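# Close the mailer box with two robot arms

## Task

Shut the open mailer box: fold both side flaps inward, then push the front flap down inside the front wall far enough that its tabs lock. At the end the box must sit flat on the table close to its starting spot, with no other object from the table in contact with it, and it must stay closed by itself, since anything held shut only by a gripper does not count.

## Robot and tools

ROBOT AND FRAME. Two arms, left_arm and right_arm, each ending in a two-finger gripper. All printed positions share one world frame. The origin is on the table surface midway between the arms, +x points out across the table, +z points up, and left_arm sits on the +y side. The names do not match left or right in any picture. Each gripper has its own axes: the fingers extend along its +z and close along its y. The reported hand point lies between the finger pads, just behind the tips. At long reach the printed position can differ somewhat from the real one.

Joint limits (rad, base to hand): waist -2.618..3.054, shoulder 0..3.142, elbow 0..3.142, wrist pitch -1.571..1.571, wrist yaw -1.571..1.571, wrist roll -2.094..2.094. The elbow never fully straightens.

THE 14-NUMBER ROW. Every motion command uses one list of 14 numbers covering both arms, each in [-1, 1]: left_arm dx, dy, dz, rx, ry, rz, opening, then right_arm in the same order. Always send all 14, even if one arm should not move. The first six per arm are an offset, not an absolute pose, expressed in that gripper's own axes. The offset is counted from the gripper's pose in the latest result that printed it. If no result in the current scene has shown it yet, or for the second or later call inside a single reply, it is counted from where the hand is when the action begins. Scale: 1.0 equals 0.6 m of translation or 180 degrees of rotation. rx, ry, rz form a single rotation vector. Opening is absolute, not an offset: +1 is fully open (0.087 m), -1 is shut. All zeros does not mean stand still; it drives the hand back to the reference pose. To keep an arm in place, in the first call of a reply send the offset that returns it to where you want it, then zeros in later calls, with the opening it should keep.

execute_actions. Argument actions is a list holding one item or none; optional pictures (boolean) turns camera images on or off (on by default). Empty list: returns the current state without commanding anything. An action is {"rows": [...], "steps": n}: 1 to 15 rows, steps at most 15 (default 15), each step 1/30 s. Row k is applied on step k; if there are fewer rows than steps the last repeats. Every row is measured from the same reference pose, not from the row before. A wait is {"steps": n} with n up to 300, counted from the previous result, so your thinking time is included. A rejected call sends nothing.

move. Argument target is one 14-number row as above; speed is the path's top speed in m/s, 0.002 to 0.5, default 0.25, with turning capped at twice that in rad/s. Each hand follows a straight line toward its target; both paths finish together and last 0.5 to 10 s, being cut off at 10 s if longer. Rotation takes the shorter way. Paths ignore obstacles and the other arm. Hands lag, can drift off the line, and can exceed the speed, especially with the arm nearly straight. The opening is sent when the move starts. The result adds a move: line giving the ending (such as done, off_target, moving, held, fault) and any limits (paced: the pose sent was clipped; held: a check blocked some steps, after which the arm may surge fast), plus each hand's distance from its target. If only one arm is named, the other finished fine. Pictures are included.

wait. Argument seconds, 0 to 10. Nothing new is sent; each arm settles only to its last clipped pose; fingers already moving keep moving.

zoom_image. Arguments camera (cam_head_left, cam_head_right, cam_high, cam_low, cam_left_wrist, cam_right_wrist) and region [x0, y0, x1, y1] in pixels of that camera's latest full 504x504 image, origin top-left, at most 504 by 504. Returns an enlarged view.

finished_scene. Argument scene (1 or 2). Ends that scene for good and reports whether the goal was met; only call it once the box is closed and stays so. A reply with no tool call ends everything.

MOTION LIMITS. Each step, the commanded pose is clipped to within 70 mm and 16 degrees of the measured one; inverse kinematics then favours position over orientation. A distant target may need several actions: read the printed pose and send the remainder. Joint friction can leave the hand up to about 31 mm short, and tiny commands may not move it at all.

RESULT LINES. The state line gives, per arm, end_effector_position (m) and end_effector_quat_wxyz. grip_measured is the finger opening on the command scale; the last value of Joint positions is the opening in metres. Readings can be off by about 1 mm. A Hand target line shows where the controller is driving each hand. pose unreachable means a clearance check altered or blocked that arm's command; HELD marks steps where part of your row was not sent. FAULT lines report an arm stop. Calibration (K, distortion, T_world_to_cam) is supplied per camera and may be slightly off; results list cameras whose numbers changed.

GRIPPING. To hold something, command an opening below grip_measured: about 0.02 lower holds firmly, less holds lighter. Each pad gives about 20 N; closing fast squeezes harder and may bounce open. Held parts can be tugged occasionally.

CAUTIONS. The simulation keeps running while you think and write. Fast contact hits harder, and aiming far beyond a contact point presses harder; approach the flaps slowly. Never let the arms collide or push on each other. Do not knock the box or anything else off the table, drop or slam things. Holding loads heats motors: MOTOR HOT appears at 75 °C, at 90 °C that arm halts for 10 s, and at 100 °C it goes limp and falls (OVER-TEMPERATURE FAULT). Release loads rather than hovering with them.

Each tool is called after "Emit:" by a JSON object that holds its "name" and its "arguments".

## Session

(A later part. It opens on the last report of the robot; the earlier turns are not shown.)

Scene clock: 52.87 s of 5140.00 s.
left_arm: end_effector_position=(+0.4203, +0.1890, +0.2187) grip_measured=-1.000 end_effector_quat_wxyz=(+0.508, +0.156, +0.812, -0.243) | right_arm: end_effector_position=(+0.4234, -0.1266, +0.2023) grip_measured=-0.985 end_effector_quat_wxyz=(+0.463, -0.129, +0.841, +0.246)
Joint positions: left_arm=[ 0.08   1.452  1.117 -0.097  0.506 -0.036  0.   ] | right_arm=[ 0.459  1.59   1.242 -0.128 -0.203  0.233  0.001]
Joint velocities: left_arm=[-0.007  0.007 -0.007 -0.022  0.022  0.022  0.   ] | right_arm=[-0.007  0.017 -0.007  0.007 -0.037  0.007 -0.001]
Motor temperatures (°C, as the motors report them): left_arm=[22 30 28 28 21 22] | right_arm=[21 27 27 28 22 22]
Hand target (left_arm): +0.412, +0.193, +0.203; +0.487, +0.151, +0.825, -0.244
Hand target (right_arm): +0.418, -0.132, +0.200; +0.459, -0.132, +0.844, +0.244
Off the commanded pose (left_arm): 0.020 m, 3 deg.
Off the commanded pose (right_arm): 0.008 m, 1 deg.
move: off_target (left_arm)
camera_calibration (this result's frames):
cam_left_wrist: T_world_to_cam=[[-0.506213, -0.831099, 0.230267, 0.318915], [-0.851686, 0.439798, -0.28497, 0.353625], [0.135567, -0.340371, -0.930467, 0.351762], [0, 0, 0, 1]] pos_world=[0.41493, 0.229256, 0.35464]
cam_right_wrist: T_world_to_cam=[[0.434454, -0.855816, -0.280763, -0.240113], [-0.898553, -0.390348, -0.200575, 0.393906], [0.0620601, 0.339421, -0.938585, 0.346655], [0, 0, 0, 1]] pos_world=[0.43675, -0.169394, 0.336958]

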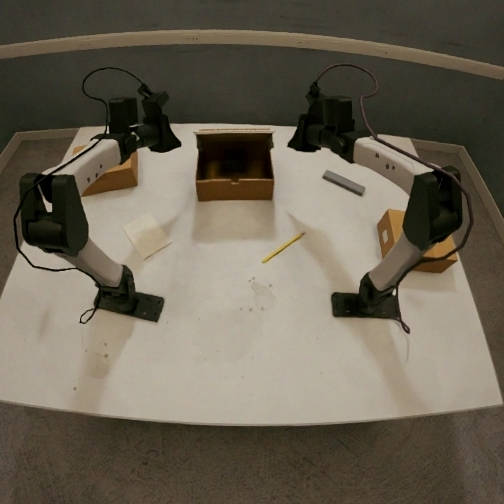

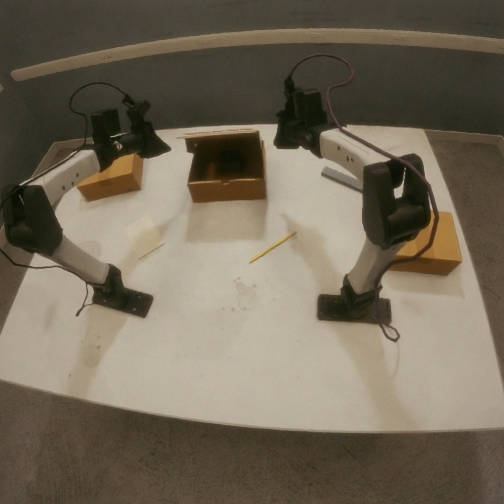

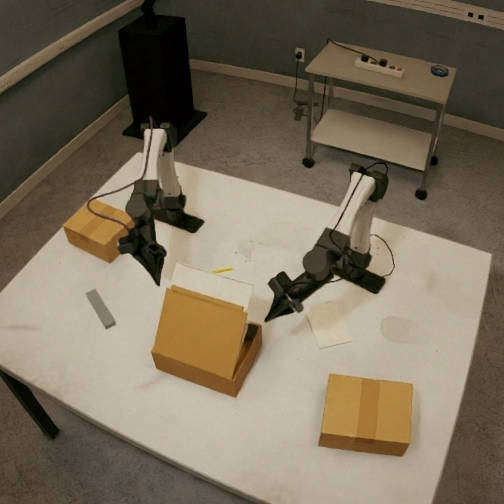

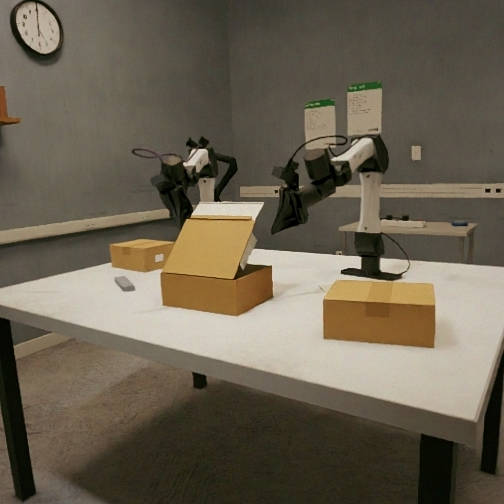

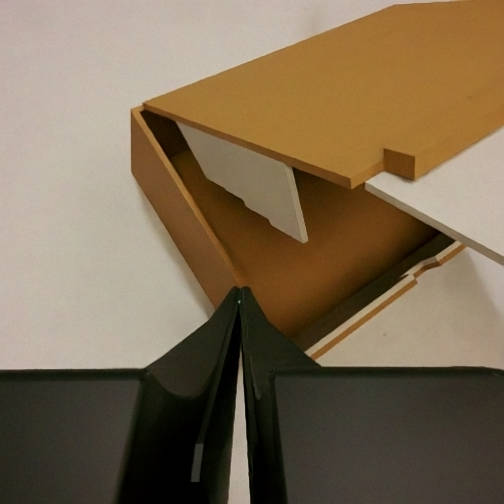

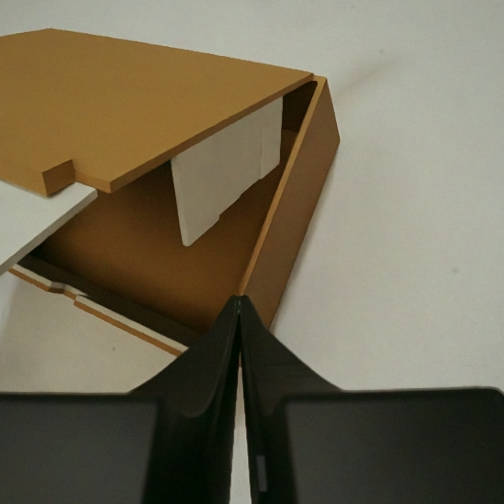

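Emit:
{"name": "move", "arguments": {"target": [-0.223,0.043,0.063,0,0,0,-1, -0.215,0.098,-0.152,0,0,0,-1]}}

Emit:
{"name": "move", "arguments": {"target": [0,-0.139,0.092,0,0,0,-1, 0,0.18,0.115,0,0,0,-1]}}

Scene clock: 59.30 s of 5140.00 s.
left_arm: end_effector_position=(+0.5184, +0.1866, +0.3261) grip_measured=-1.000 end_effector_quat_wxyz=(+0.521, +0.160, +0.802, -0.243) | right_arm: end_effector_position=(+0.4024, -0.1304, +0.3652) grip_measured=-0.985 end_effector_quat_wxyz=(+0.462, -0.131, +0.842, +0.245)
Joint positions: left_arm=[ 0.097  1.867  1.977 -0.513  0.524 -0.029  0.   ] | right_arm=[ 0.475  1.662  1.999 -0.816 -0.189  0.236  0.001]
Joint velocities: left_arm=[ 0.012 -0.007 -0.002 -0.051 -0.037  0.007  0.   ] | right_arm=[ 0.002 -0.017 -0.002 -0.051 -0.066 -0.022  0.001]
Motor temperatures (°C, as the motors report them): left_arm=[22 30 29 28 21 22] | right_arm=[21 27 27 28 22 22]
Hand target (left_arm): +0.520, +0.191, +0.317; +0.508, +0.156, +0.812, -0.243
Hand target (right_arm): +0.402, -0.128, +0.370; +0.463, -0.129, +0.841, +0.246
Off the commanded pose (left_arm): 0.007 m, 2 deg.
Off the commanded pose (right_arm): 0.005 m, 0 deg.
After step 90, 1.93 s passed at rest.
move: done
camera_calibration (this result's frames):
cam_left_wrist: T_world_to_cam=[[-0.515627, -0.828851, 0.217106, 0.350664], [-0.84066, 0.440426, -0.315145, 0.472839], [0.165589, -0.345009, -0.923877, 0.420776], [0, 0, 0, 1]] pos_world=[0.508632, 0.227569, 0.461627]
cam_right_wrist: T_world_to_cam=[[0.435665, -0.856246, -0.27756, -0.190177], [-0.898114, -0.392998, -0.197339, 0.40445], [0.0598904, 0.335254, -0.940222, 0.503083], [0, 0, 0, 1]] pos_world=[0.415966, -0.17255, 0.500038]

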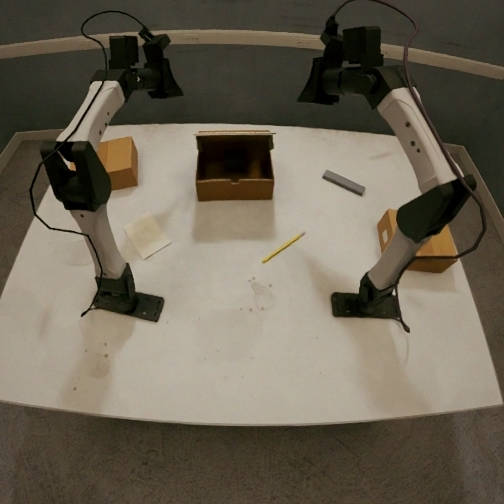

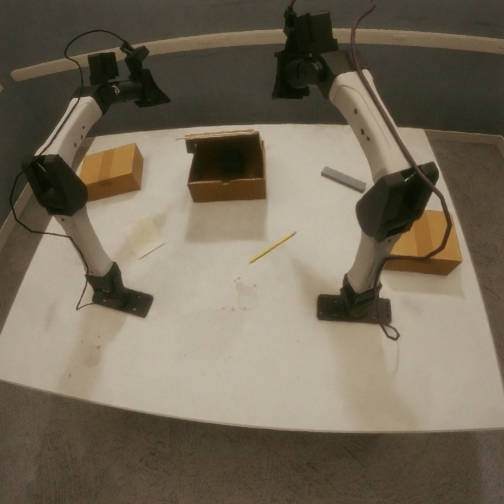

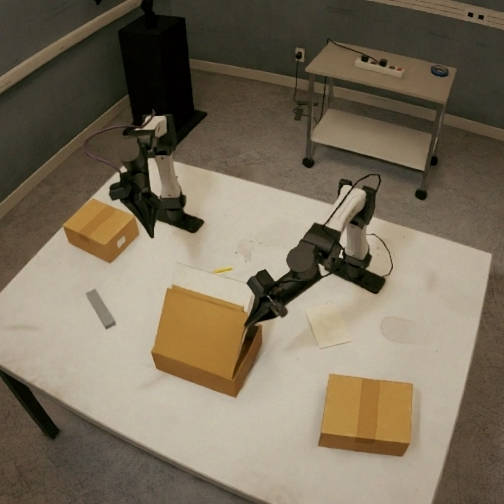

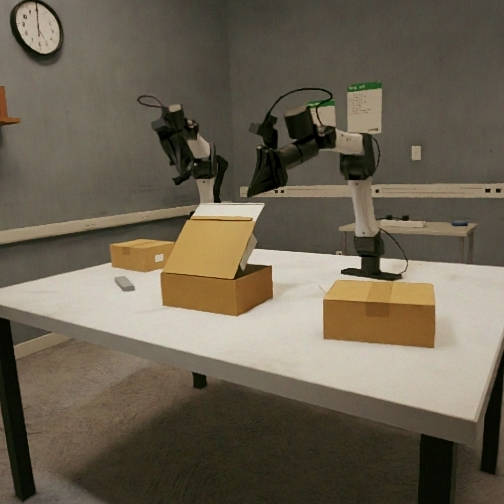

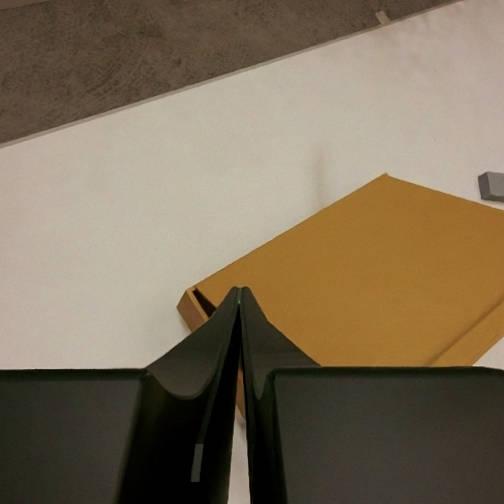

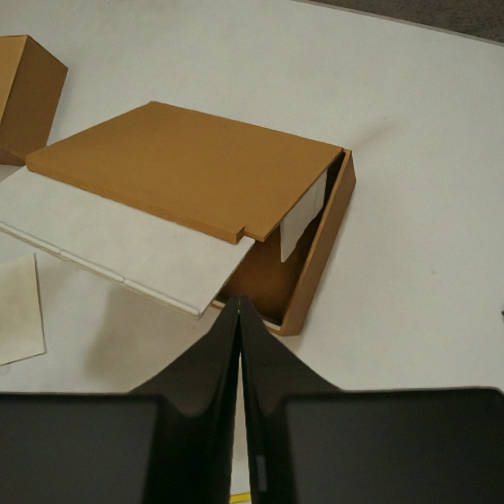

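Scene clock: 60.73 s of 5140.00 s.
left_arm: end_effector_position=(+0.5146, +0.0878, +0.3324) grip_measured=-1.000 end_effector_quat_wxyz=(+0.525, +0.163, +0.798, -0.246) | right_arm: end_effector_position=(+0.4017, -0.0037, +0.3710) grip_measured=-0.985 end_effector_quat_wxyz=(+0.465, -0.138, +0.839, +0.247)
Joint positions: left_arm=[-0.139  1.928  2.063 -0.487  0.314 -0.125  0.   ] | right_arm=[ 0.772  2.013  2.487 -0.936  0.068  0.359  0.001]
Joint velocities: left_arm=[-0.012  0.002  0.012 -0.051 -0.095  0.007  0.   ] | right_arm=[ 0.012 -0.012  0.012 -0.022 -0.051  0.022 -0.001]
Motor temperatures (°C, as the motors report them): left_arm=[22 31 29 28 21 22] | right_arm=[21 27 27 28 22 22]
Hand target (left_arm): +0.519, +0.087, +0.327; +0.521, +0.158, +0.802, -0.245
Hand target (right_arm): +0.405, -0.003, +0.368; +0.463, -0.132, +0.842, +0.244
Off the commanded pose (left_arm): 0.007 m, 1 deg.
Off the commanded pose (right_arm): 0.006 m, 1 deg.
move: done
camera_calibration (this result's frames):
cam_left_wrist: T_world_to_cam=[[-0.524699, -0.82318, 0.216945, 0.269703], [-0.833547, 0.445046, -0.327312, 0.515142], [0.172886, -0.352574, -0.919675, 0.388601], [0, 0, 0, 1]] pos_world=[0.503724, 0.129763, 0.467488]
cam_right_wrist: T_world_to_cam=[[0.450267, -0.8504, -0.272176, -0.0876255], [-0.890402, -0.40488, -0.207983, 0.455609], [0.0666702, 0.335994, -0.939501, 0.463019], [0, 0, 0, 1]] pos_world=[0.41426, -0.0456213, 0.505916]

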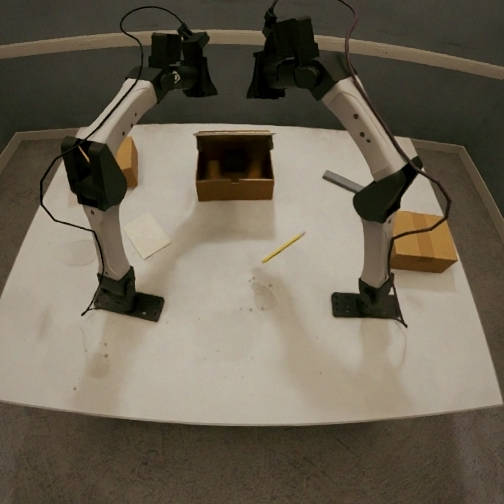

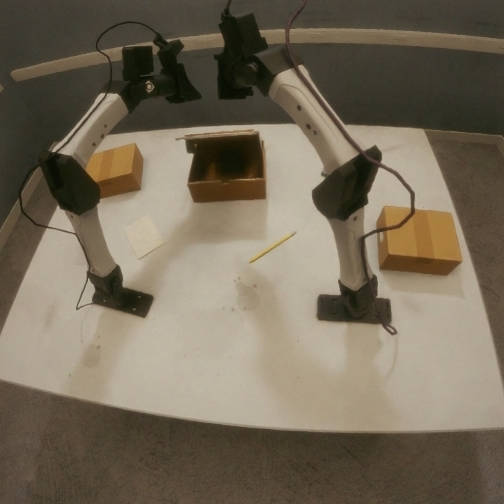

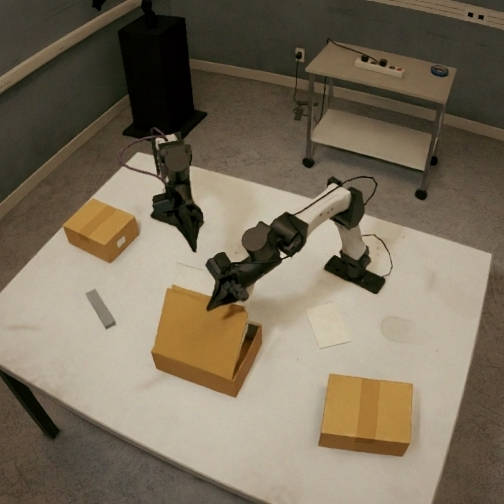

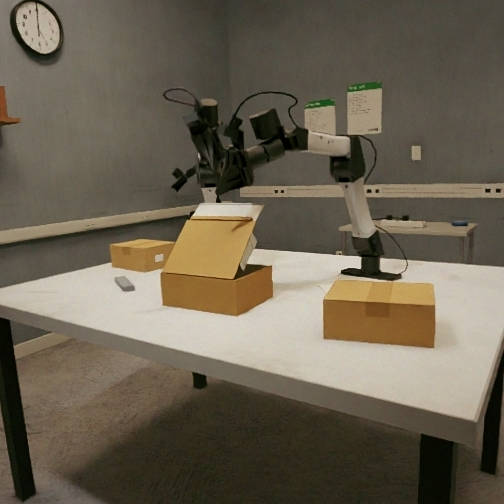

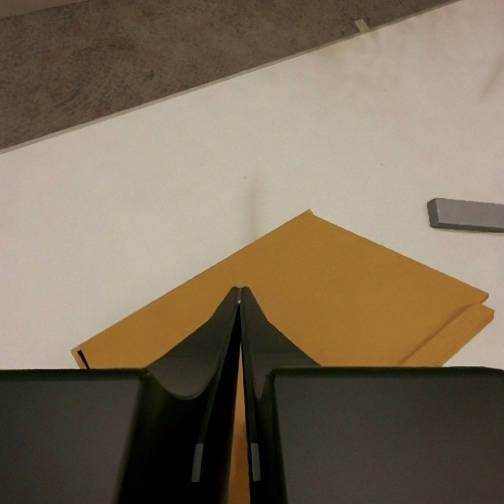

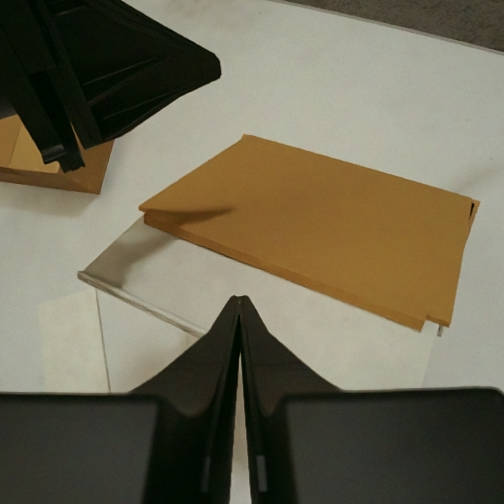

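Emit:
{"name": "move", "arguments": {"target": [0,0,0,0,0,0,-1, 0.23,-0.09,0.138,0,0,0,-1], "speed": 0.1}}

Scene clock: 64.60 s of 5140.00 s.
left_arm: end_effector_position=(+0.5146, +0.0878, +0.3324) grip_measured=-1.000 end_effector_quat_wxyz=(+0.525, +0.162, +0.798, -0.247) | right_arm: end_effector_position=(+0.4045, -0.0028, +0.2042) grip_measured=-0.985 end_effector_quat_wxyz=(+0.454, -0.141, +0.844, +0.247)
Joint positions: left_arm=[-0.139  1.928  2.063 -0.487  0.314 -0.126  0.   ] | right_arm=[ 0.764  1.792  1.489 -0.181  0.048  0.359  0.001]
Joint velocities: left_arm=[-0.012 -0.007 -0.017 -0.051 -0.022  0.066  0.   ] | right_arm=[-0.022  0.002 -0.007  0.081  0.037 -0.022  0.   ]
Motor temperatures (°C, as the motors report them): left_arm=[22 31 29 29 21 22] | right_arm=[21 28 27 28 22 22]
Hand target (left_arm): +0.515, +0.088, +0.332; +0.525, +0.163, +0.798, -0.247
Hand target (right_arm): +0.412, -0.003, +0.201; +0.465, -0.138, +0.839, +0.247
Off the commanded pose (left_arm): 0.000 m, 0 deg.
Off the commanded pose (right_arm): 0.009 m, 1 deg.
move: done
camera_calibration (this result's frames):
cam_left_wrist: T_world_to_cam=[[-0.52455, -0.823183, 0.217296, 0.269494], [-0.833673, 0.444848, -0.327261, 0.515207], [0.172732, -0.352818, -0.91961, 0.38868], [0, 0, 0, 1]] pos_world=[0.50374, 0.129787, 0.467482]
cam_right_wrist: T_world_to_cam=[[0.451477, -0.848684, -0.275507, -0.133312], [-0.891297, -0.414434, -0.183939, 0.419182], [0.0419265, 0.328603, -0.943537, 0.316679], [0, 0, 0, 1]] pos_world=[0.420526, -0.0434783, 0.339174]

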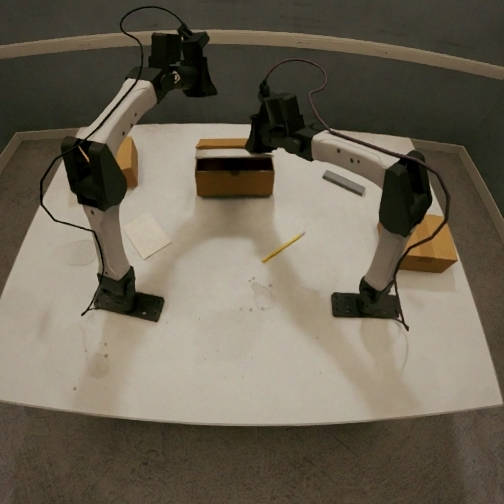

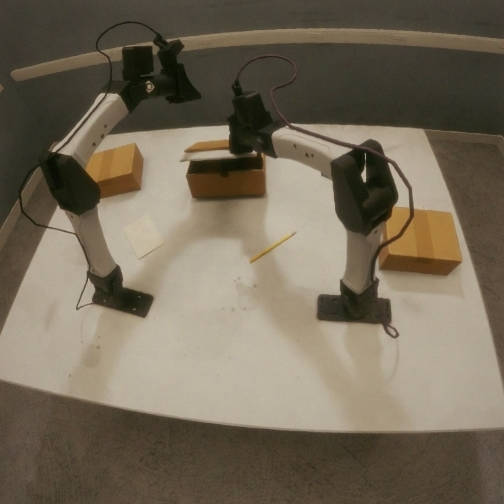

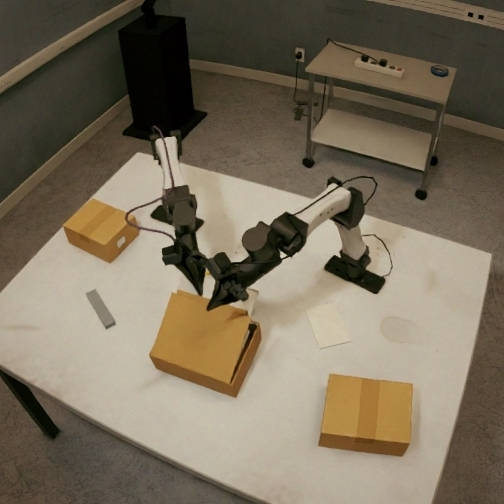

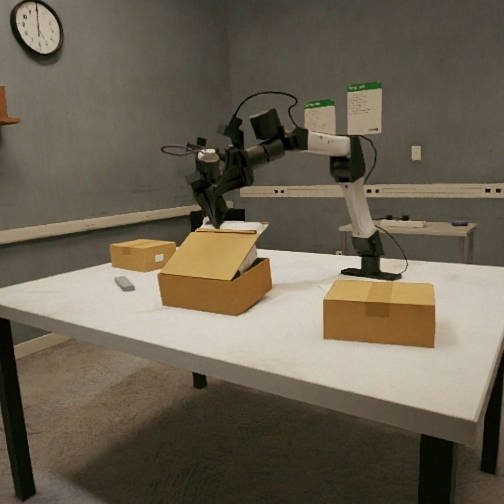

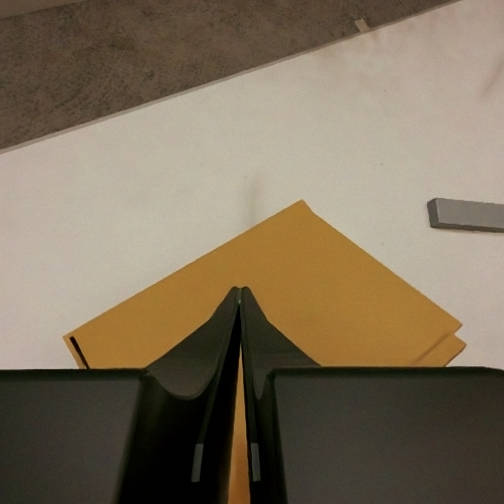

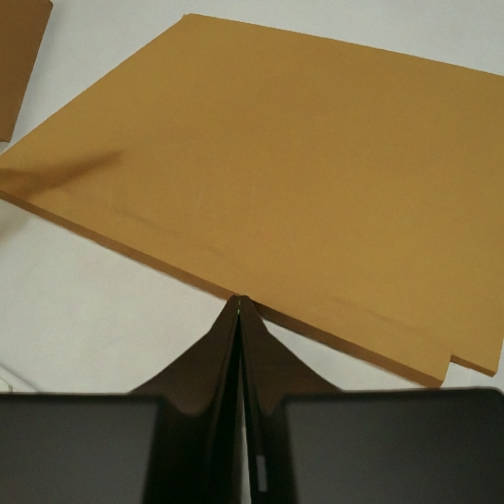

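Emit:
{"name": "move", "arguments": {"target": [0,0.165,-0.11,0,0,0,-1, -0.067,0.075,-0.12,0,0,0,-1], "speed": 0.12}}

Emit:
{"name": "move", "arguments": {"target": [0.227,-0.013,-0.017,0,0,0,-1, -0.08,0.03,-0.04,0,0,0,-1]}}

Emit:
{"name": "move", "arguments": {"target": [0,-0.11,0.075,0,0,0,-1, 0,0,0,0,0,0,-1], "speed": 0.08}}

Scene clock: 70.97 s of 5140.00 s.
left_arm: end_effector_position=(+0.5201, +0.2051, +0.3439) grip_measured=-1.000 end_effector_quat_wxyz=(+0.544, +0.167, +0.787, -0.240) | right_arm: end_effector_position=(+0.3592, -0.0038, +0.2662) grip_measured=-0.985 end_effector_quat_wxyz=(+0.444, -0.147, +0.851, +0.239)
Joint positions: left_arm=[ 0.144  1.855  1.994 -0.495  0.571 -0.008  0.   ] | right_arm=[ 0.844  1.698  1.651 -0.471  0.117  0.389  0.001]
Joint velocities: left_arm=[ 0.017 -0.012 -0.007 -0.022  0.037 -0.037  0.   ] | right_arm=[ 0.002  0.012 -0.012 -0.007  0.051 -0.066  0.   ]
Motor temperatures (°C, as the motors report them): left_arm=[22 33 30 29 21 22] | right_arm=[21 28 28 29 22 22]
Hand target (left_arm): +0.515, +0.206, +0.332; +0.526, +0.165, +0.798, -0.243
Hand target (right_arm): +0.356, -0.004, +0.284; +0.454, -0.141, +0.844, +0.247
Off the commanded pose (left_arm): 0.013 m, 3 deg.
Off the commanded pose (right_arm): 0.019 m, 2 deg.
After step 90, 1.77 s passed at rest.
move: off_target (left_arm, right_arm)
camera_calibration (this result's frames):
cam_left_wrist: T_world_to_cam=[[-0.529722, -0.826615, 0.190006, 0.37914], [-0.820026, 0.441897, -0.363709, 0.477385], [0.216684, -0.348474, -0.911929, 0.413287], [0, 0, 0, 1]] pos_world=[0.502755, 0.246468, 0.478478]
cam_right_wrist: T_world_to_cam=[[0.451223, -0.853328, -0.261207, -0.100391], [-0.892117, -0.423805, -0.156577, 0.382774], [0.022911, 0.303679, -0.952499, 0.386527], [0, 0, 0, 1]] pos_world=[0.377923, -0.040825, 0.401878]

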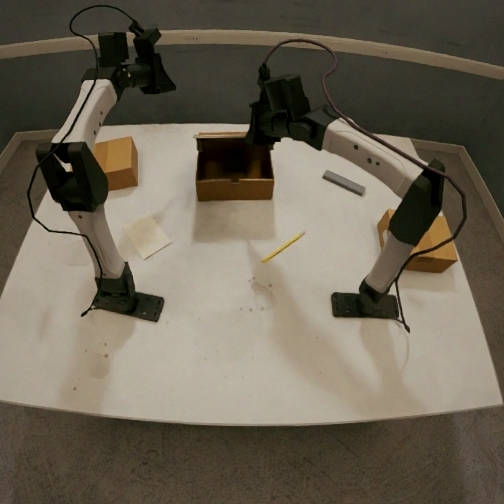

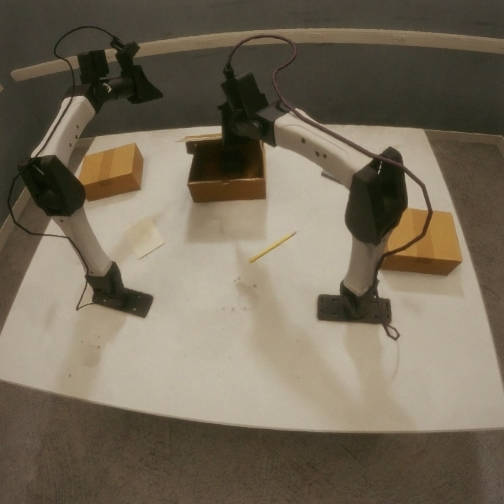

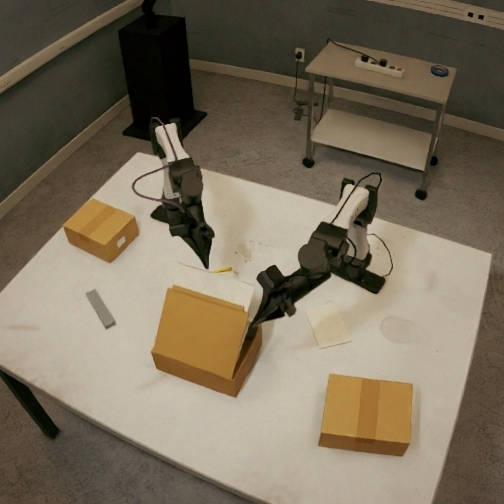

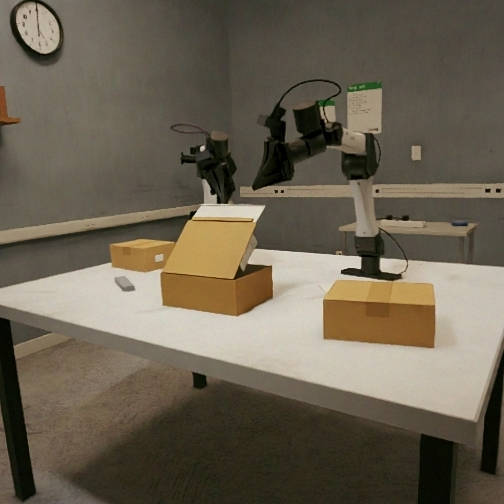

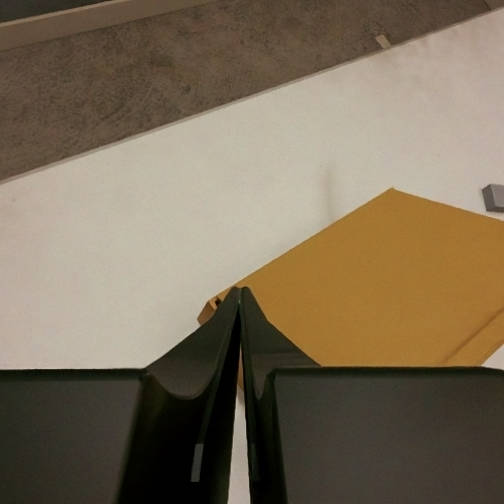

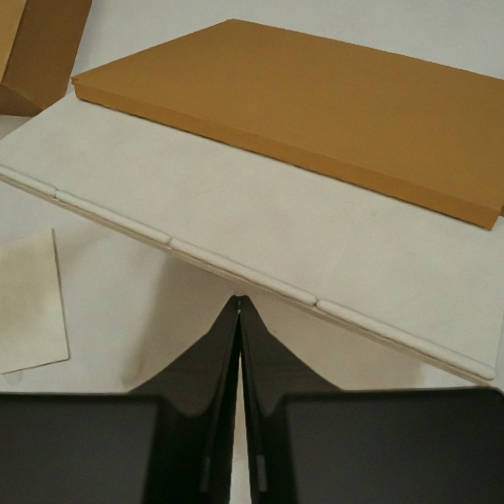

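Scene clock: 72.30 s of 5140.00 s.
left_arm: end_effector_position=(+0.4633, +0.2070, +0.2292) grip_measured=-1.000 end_effector_quat_wxyz=(+0.549, +0.168, +0.784, -0.237) | right_arm: end_effector_position=(+0.3604, -0.0026, +0.3212) grip_measured=-0.985 end_effector_quat_wxyz=(+0.444, -0.147, +0.851, +0.239)
Joint positions: left_arm=[ 0.144  1.571  1.195  0.031  0.568 -0.007  0.   ] | right_arm=[ 0.844  1.777  1.973 -0.714  0.117  0.389  0.001]
Joint velocities: left_arm=[-0.012  0.002 -0.007 -0.037  0.037  0.051  0.   ] | right_arm=[ 0.002  0.012  0.007 -0.066  0.037 -0.051 -0.   ]
Motor temperatures (°C, as the motors report them): left_arm=[22 33 30 30 21 22] | right_arm=[21 28 28 29 22 22]
Hand target (left_arm): +0.459, +0.203, +0.223; +0.543, +0.167, +0.787, -0.240
Hand target (right_arm): +0.362, -0.000, +0.323; +0.444, -0.147, +0.851, +0.239
Off the commanded pose (left_arm): 0.009 m, 1 deg.
Off the commanded pose (right_arm): 0.003 m, 0 deg.
move: done
camera_calibration (this result's frames):
cam_left_wrist: T_world_to_cam=[[-0.52965, -0.82848, 0.181911, 0.374657], [-0.816701, 0.440188, -0.373141, 0.389297], [0.229065, -0.3462, -0.909766, 0.314955], [0, 0, 0, 1]] pos_world=[0.444231, 0.24807, 0.363644]
cam_right_wrist: T_world_to_cam=[[0.451362, -0.853185, -0.261434, -0.0854932], [-0.892034, -0.423719, -0.157284, 0.393159], [0.023418, 0.3042, -0.95232, 0.438297], [0, 0, 0, 1]] pos_world=[0.379036, -0.0396821, 0.456886]

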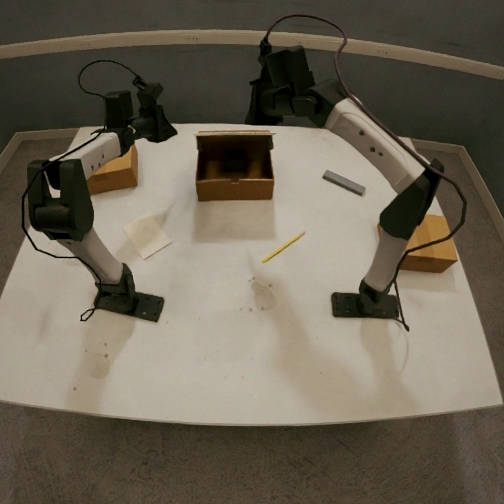

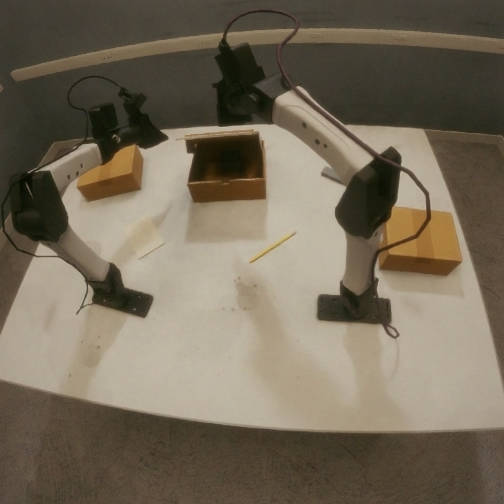

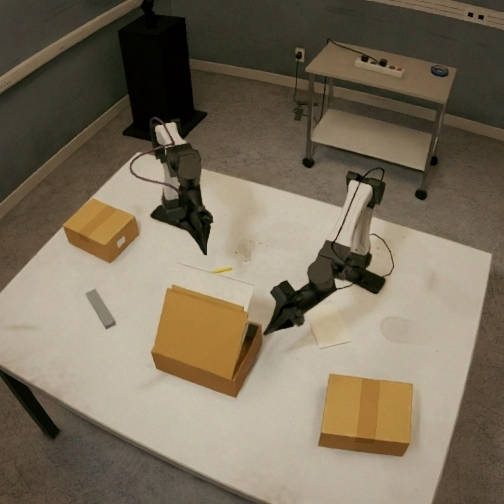

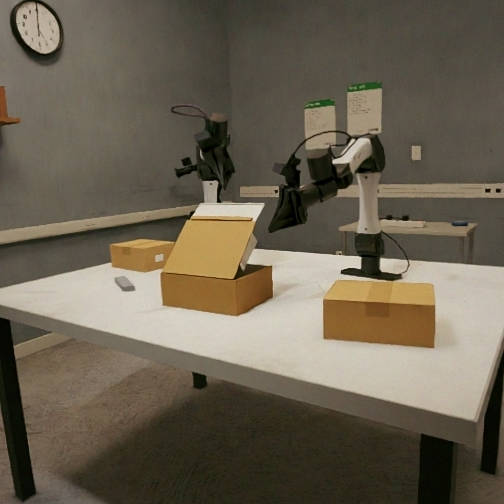

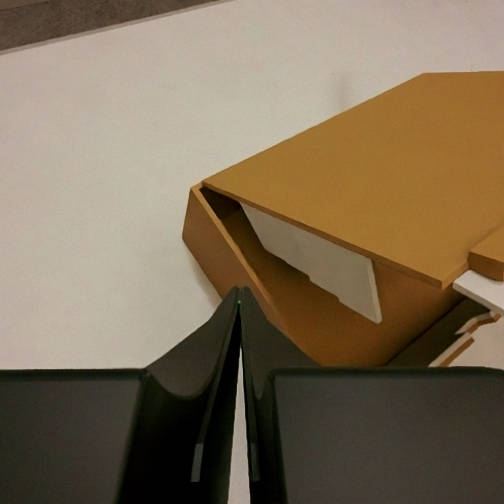

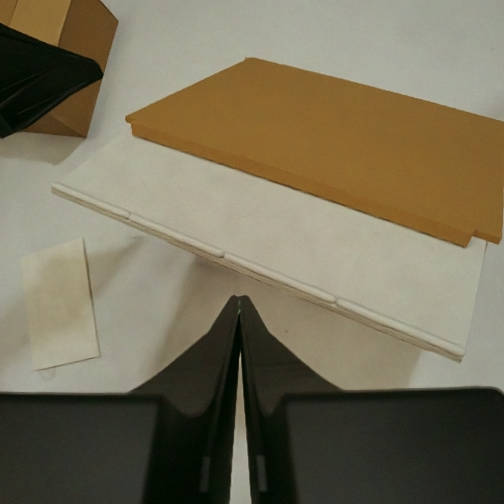

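Scene clock: 73.63 s of 5140.00 s.
left_arm: end_effector_position=(+0.4651, +0.1436, +0.2368) grip_measured=-1.000 end_effector_quat_wxyz=(+0.560, +0.158, +0.782, -0.222) | right_arm: end_effector_position=(+0.3604, -0.0026, +0.3212) grip_measured=-0.985 end_effector_quat_wxyz=(+0.444, -0.147, +0.851, +0.239)
Joint positions: left_arm=[-0.058  1.584  1.217  0.072  0.336 -0.078  0.   ] | right_arm=[ 0.844  1.777  1.973 -0.714  0.117  0.389  0.001]
Joint velocities: left_arm=[-0.007  0.002 -0.027 -0.022 -0.037 -0.037  0.   ] | right_arm=[-0.012 -0.002 -0.012 -0.066 -0.007 -0.051 -0.   ]
Motor temperatures (°C, as the motors report them): left_arm=[22 33 30 30 21 22] | right_arm=[21 28 28 29 22 22]
Hand target (left_arm): +0.464, +0.127, +0.230; +0.549, +0.166, +0.784, -0.240
Hand target (right_arm): +0.360, -0.003, +0.321; +0.444, -0.147, +0.851, +0.239
Off the commanded pose (left_arm): 0.018 m, 3 deg.
Off the commanded pose (right_arm): 0.000 m, 0 deg.
move: off_target (left_arm)
camera_calibration (this result's frames):
cam_left_wrist: T_world_to_cam=[[-0.500753, -0.849923, 0.163942, 0.315619], [-0.825438, 0.411865, -0.386032, 0.432632], [0.260575, -0.32863, -0.907801, 0.28193], [0, 0, 0, 1]] pos_world=[0.441693, 0.182717, 0.371203]
cam_right_wrist: T_world_to_cam=[[0.451362, -0.853185, -0.261434, -0.0854932], [-0.892034, -0.423719, -0.157284, 0.393159], [0.023418, 0.3042, -0.95232, 0.438297], [0, 0, 0, 1]] pos_world=[0.379036, -0.0396821, 0.456886]

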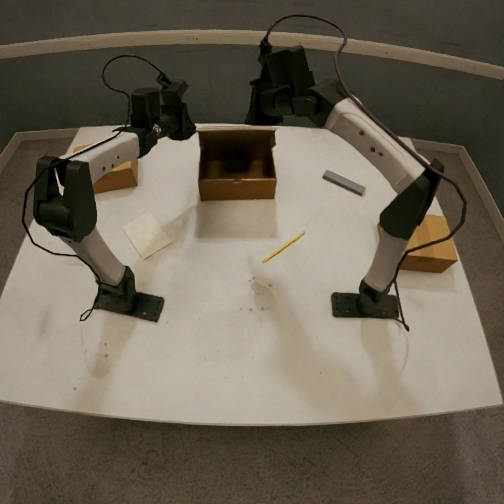

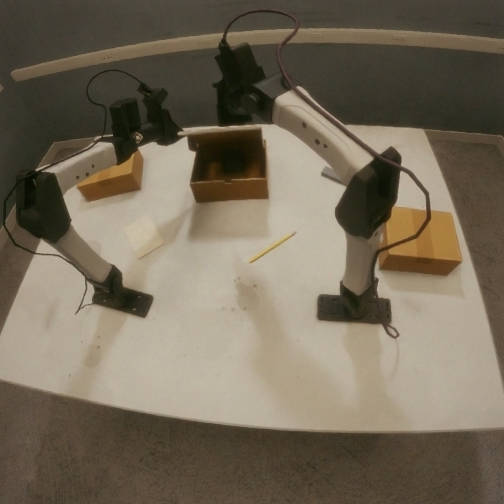

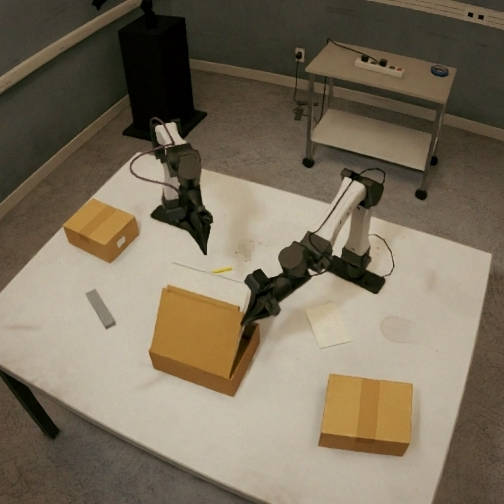

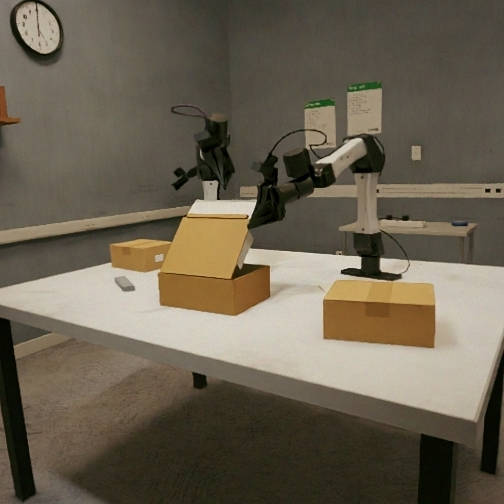

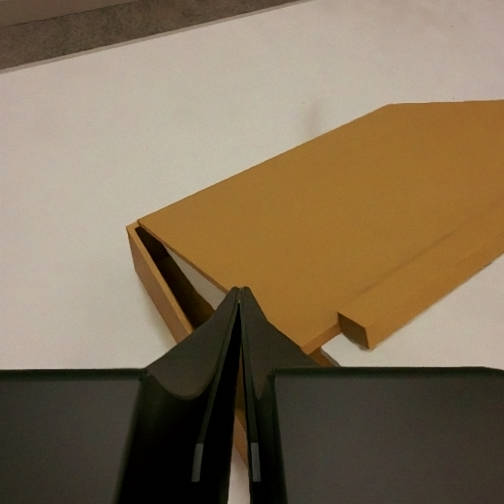

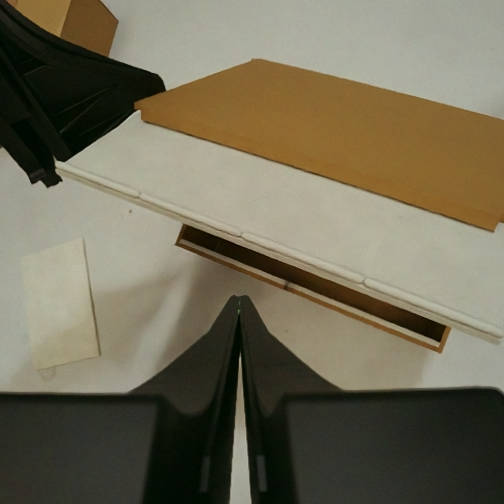

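Emit:
{"name": "move", "arguments": {"target": [0.097,0.14,0.003,0.25,0,0,-1, 0,0,0,0,0,0,-1], "speed": 0.15}}

Scene clock: 80.10 s of 5140.00 s.
left_arm: end_effector_position=(+0.4867, +0.2120, +0.1736) grip_measured=-1.000 end_effector_quat_wxyz=(+0.477, +0.367, +0.627, -0.495) | right_arm: end_effector_position=(+0.3604, -0.0026, +0.3212) grip_measured=-0.985 end_effector_quat_wxyz=(+0.444, -0.147, +0.851, +0.239)
Joint positions: left_arm=[ 0.321  2.123  1.586 -0.051  1.47   0.311  0.   ] | right_arm=[ 0.844  1.777  1.973 -0.714  0.117  0.389  0.001]
Joint velocities: left_arm=[ 0.007  0.002  0.056 -0.212  0.037  0.125  0.   ] | right_arm=[ 0.007 -0.007 -0.007  0.022  0.022  0.007 -0.001]
Motor temperatures (°C, as the motors report them): left_arm=[22 33 30 30 21 22] | right_arm=[21 29 28 29 22 22]
Hand target (left_arm): +0.487, +0.215, +0.164; +0.467, +0.356, +0.635, -0.503
Hand target (right_arm): +0.360, -0.003, +0.321; +0.444, -0.147, +0.851, +0.239
Off the commanded pose (left_arm): 0.007 m, 3 deg.
Off the commanded pose (right_arm): 0.000 m, 0 deg.
After step 90, 0.20 s passed at rest.
move: off_target (left_arm)
camera_calibration (this result's frames):
cam_left_wrist: T_world_to_cam=[[-0.934987, -0.236907, 0.26396, 0.458922], [-0.348928, 0.7479, -0.564708, 0.125751], [-0.0636324, -0.620098, -0.78194, 0.439115], [0, 0, 0, 1]] pos_world=[0.500906, 0.286967, 0.293237]
cam_right_wrist: T_world_to_cam=[[0.451362, -0.853185, -0.261434, -0.0854932], [-0.892034, -0.423719, -0.157284, 0.393159], [0.023418, 0.3042, -0.95232, 0.438297], [0, 0, 0, 1]] pos_world=[0.379036, -0.0396821, 0.456886]

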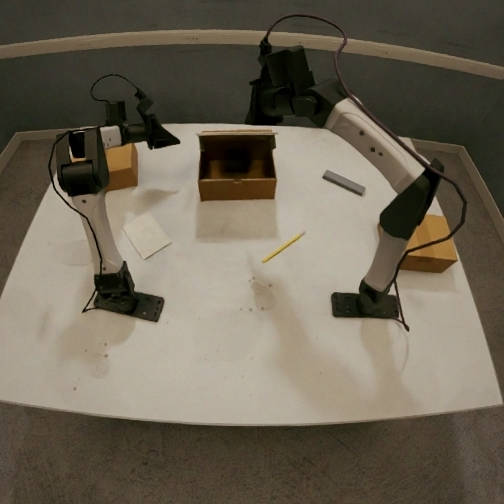

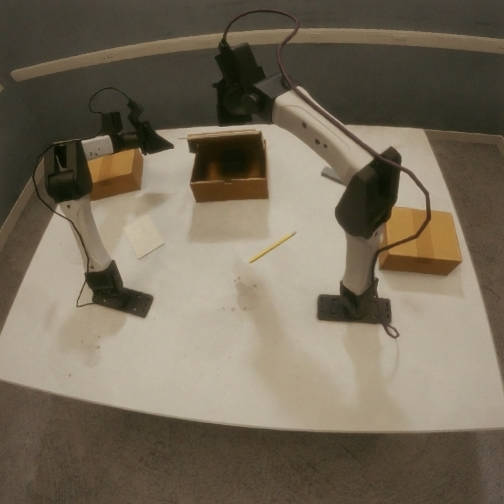

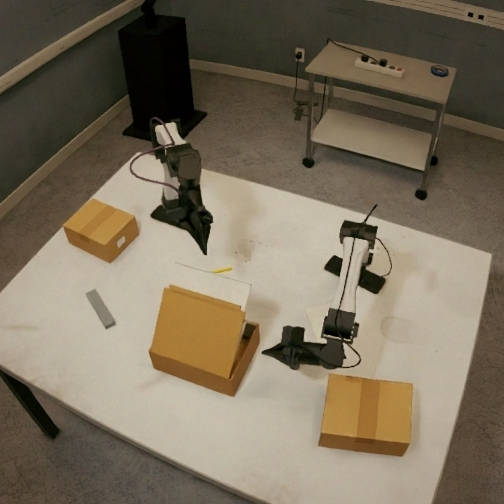

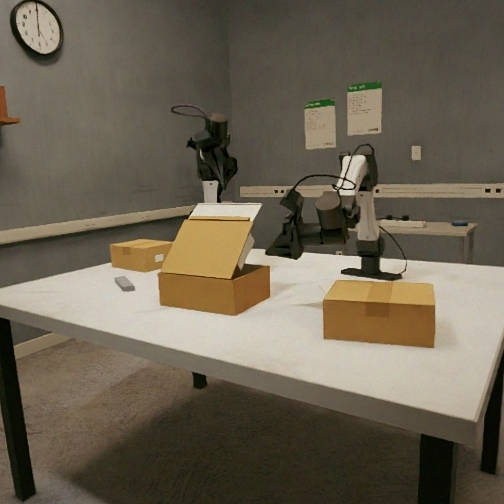

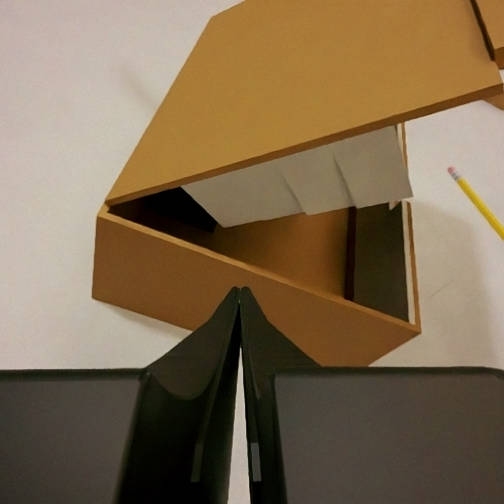

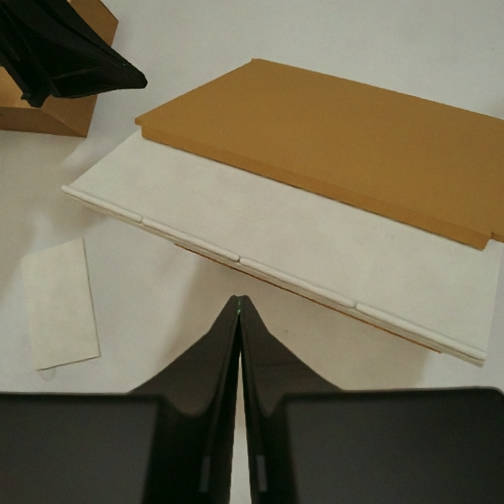

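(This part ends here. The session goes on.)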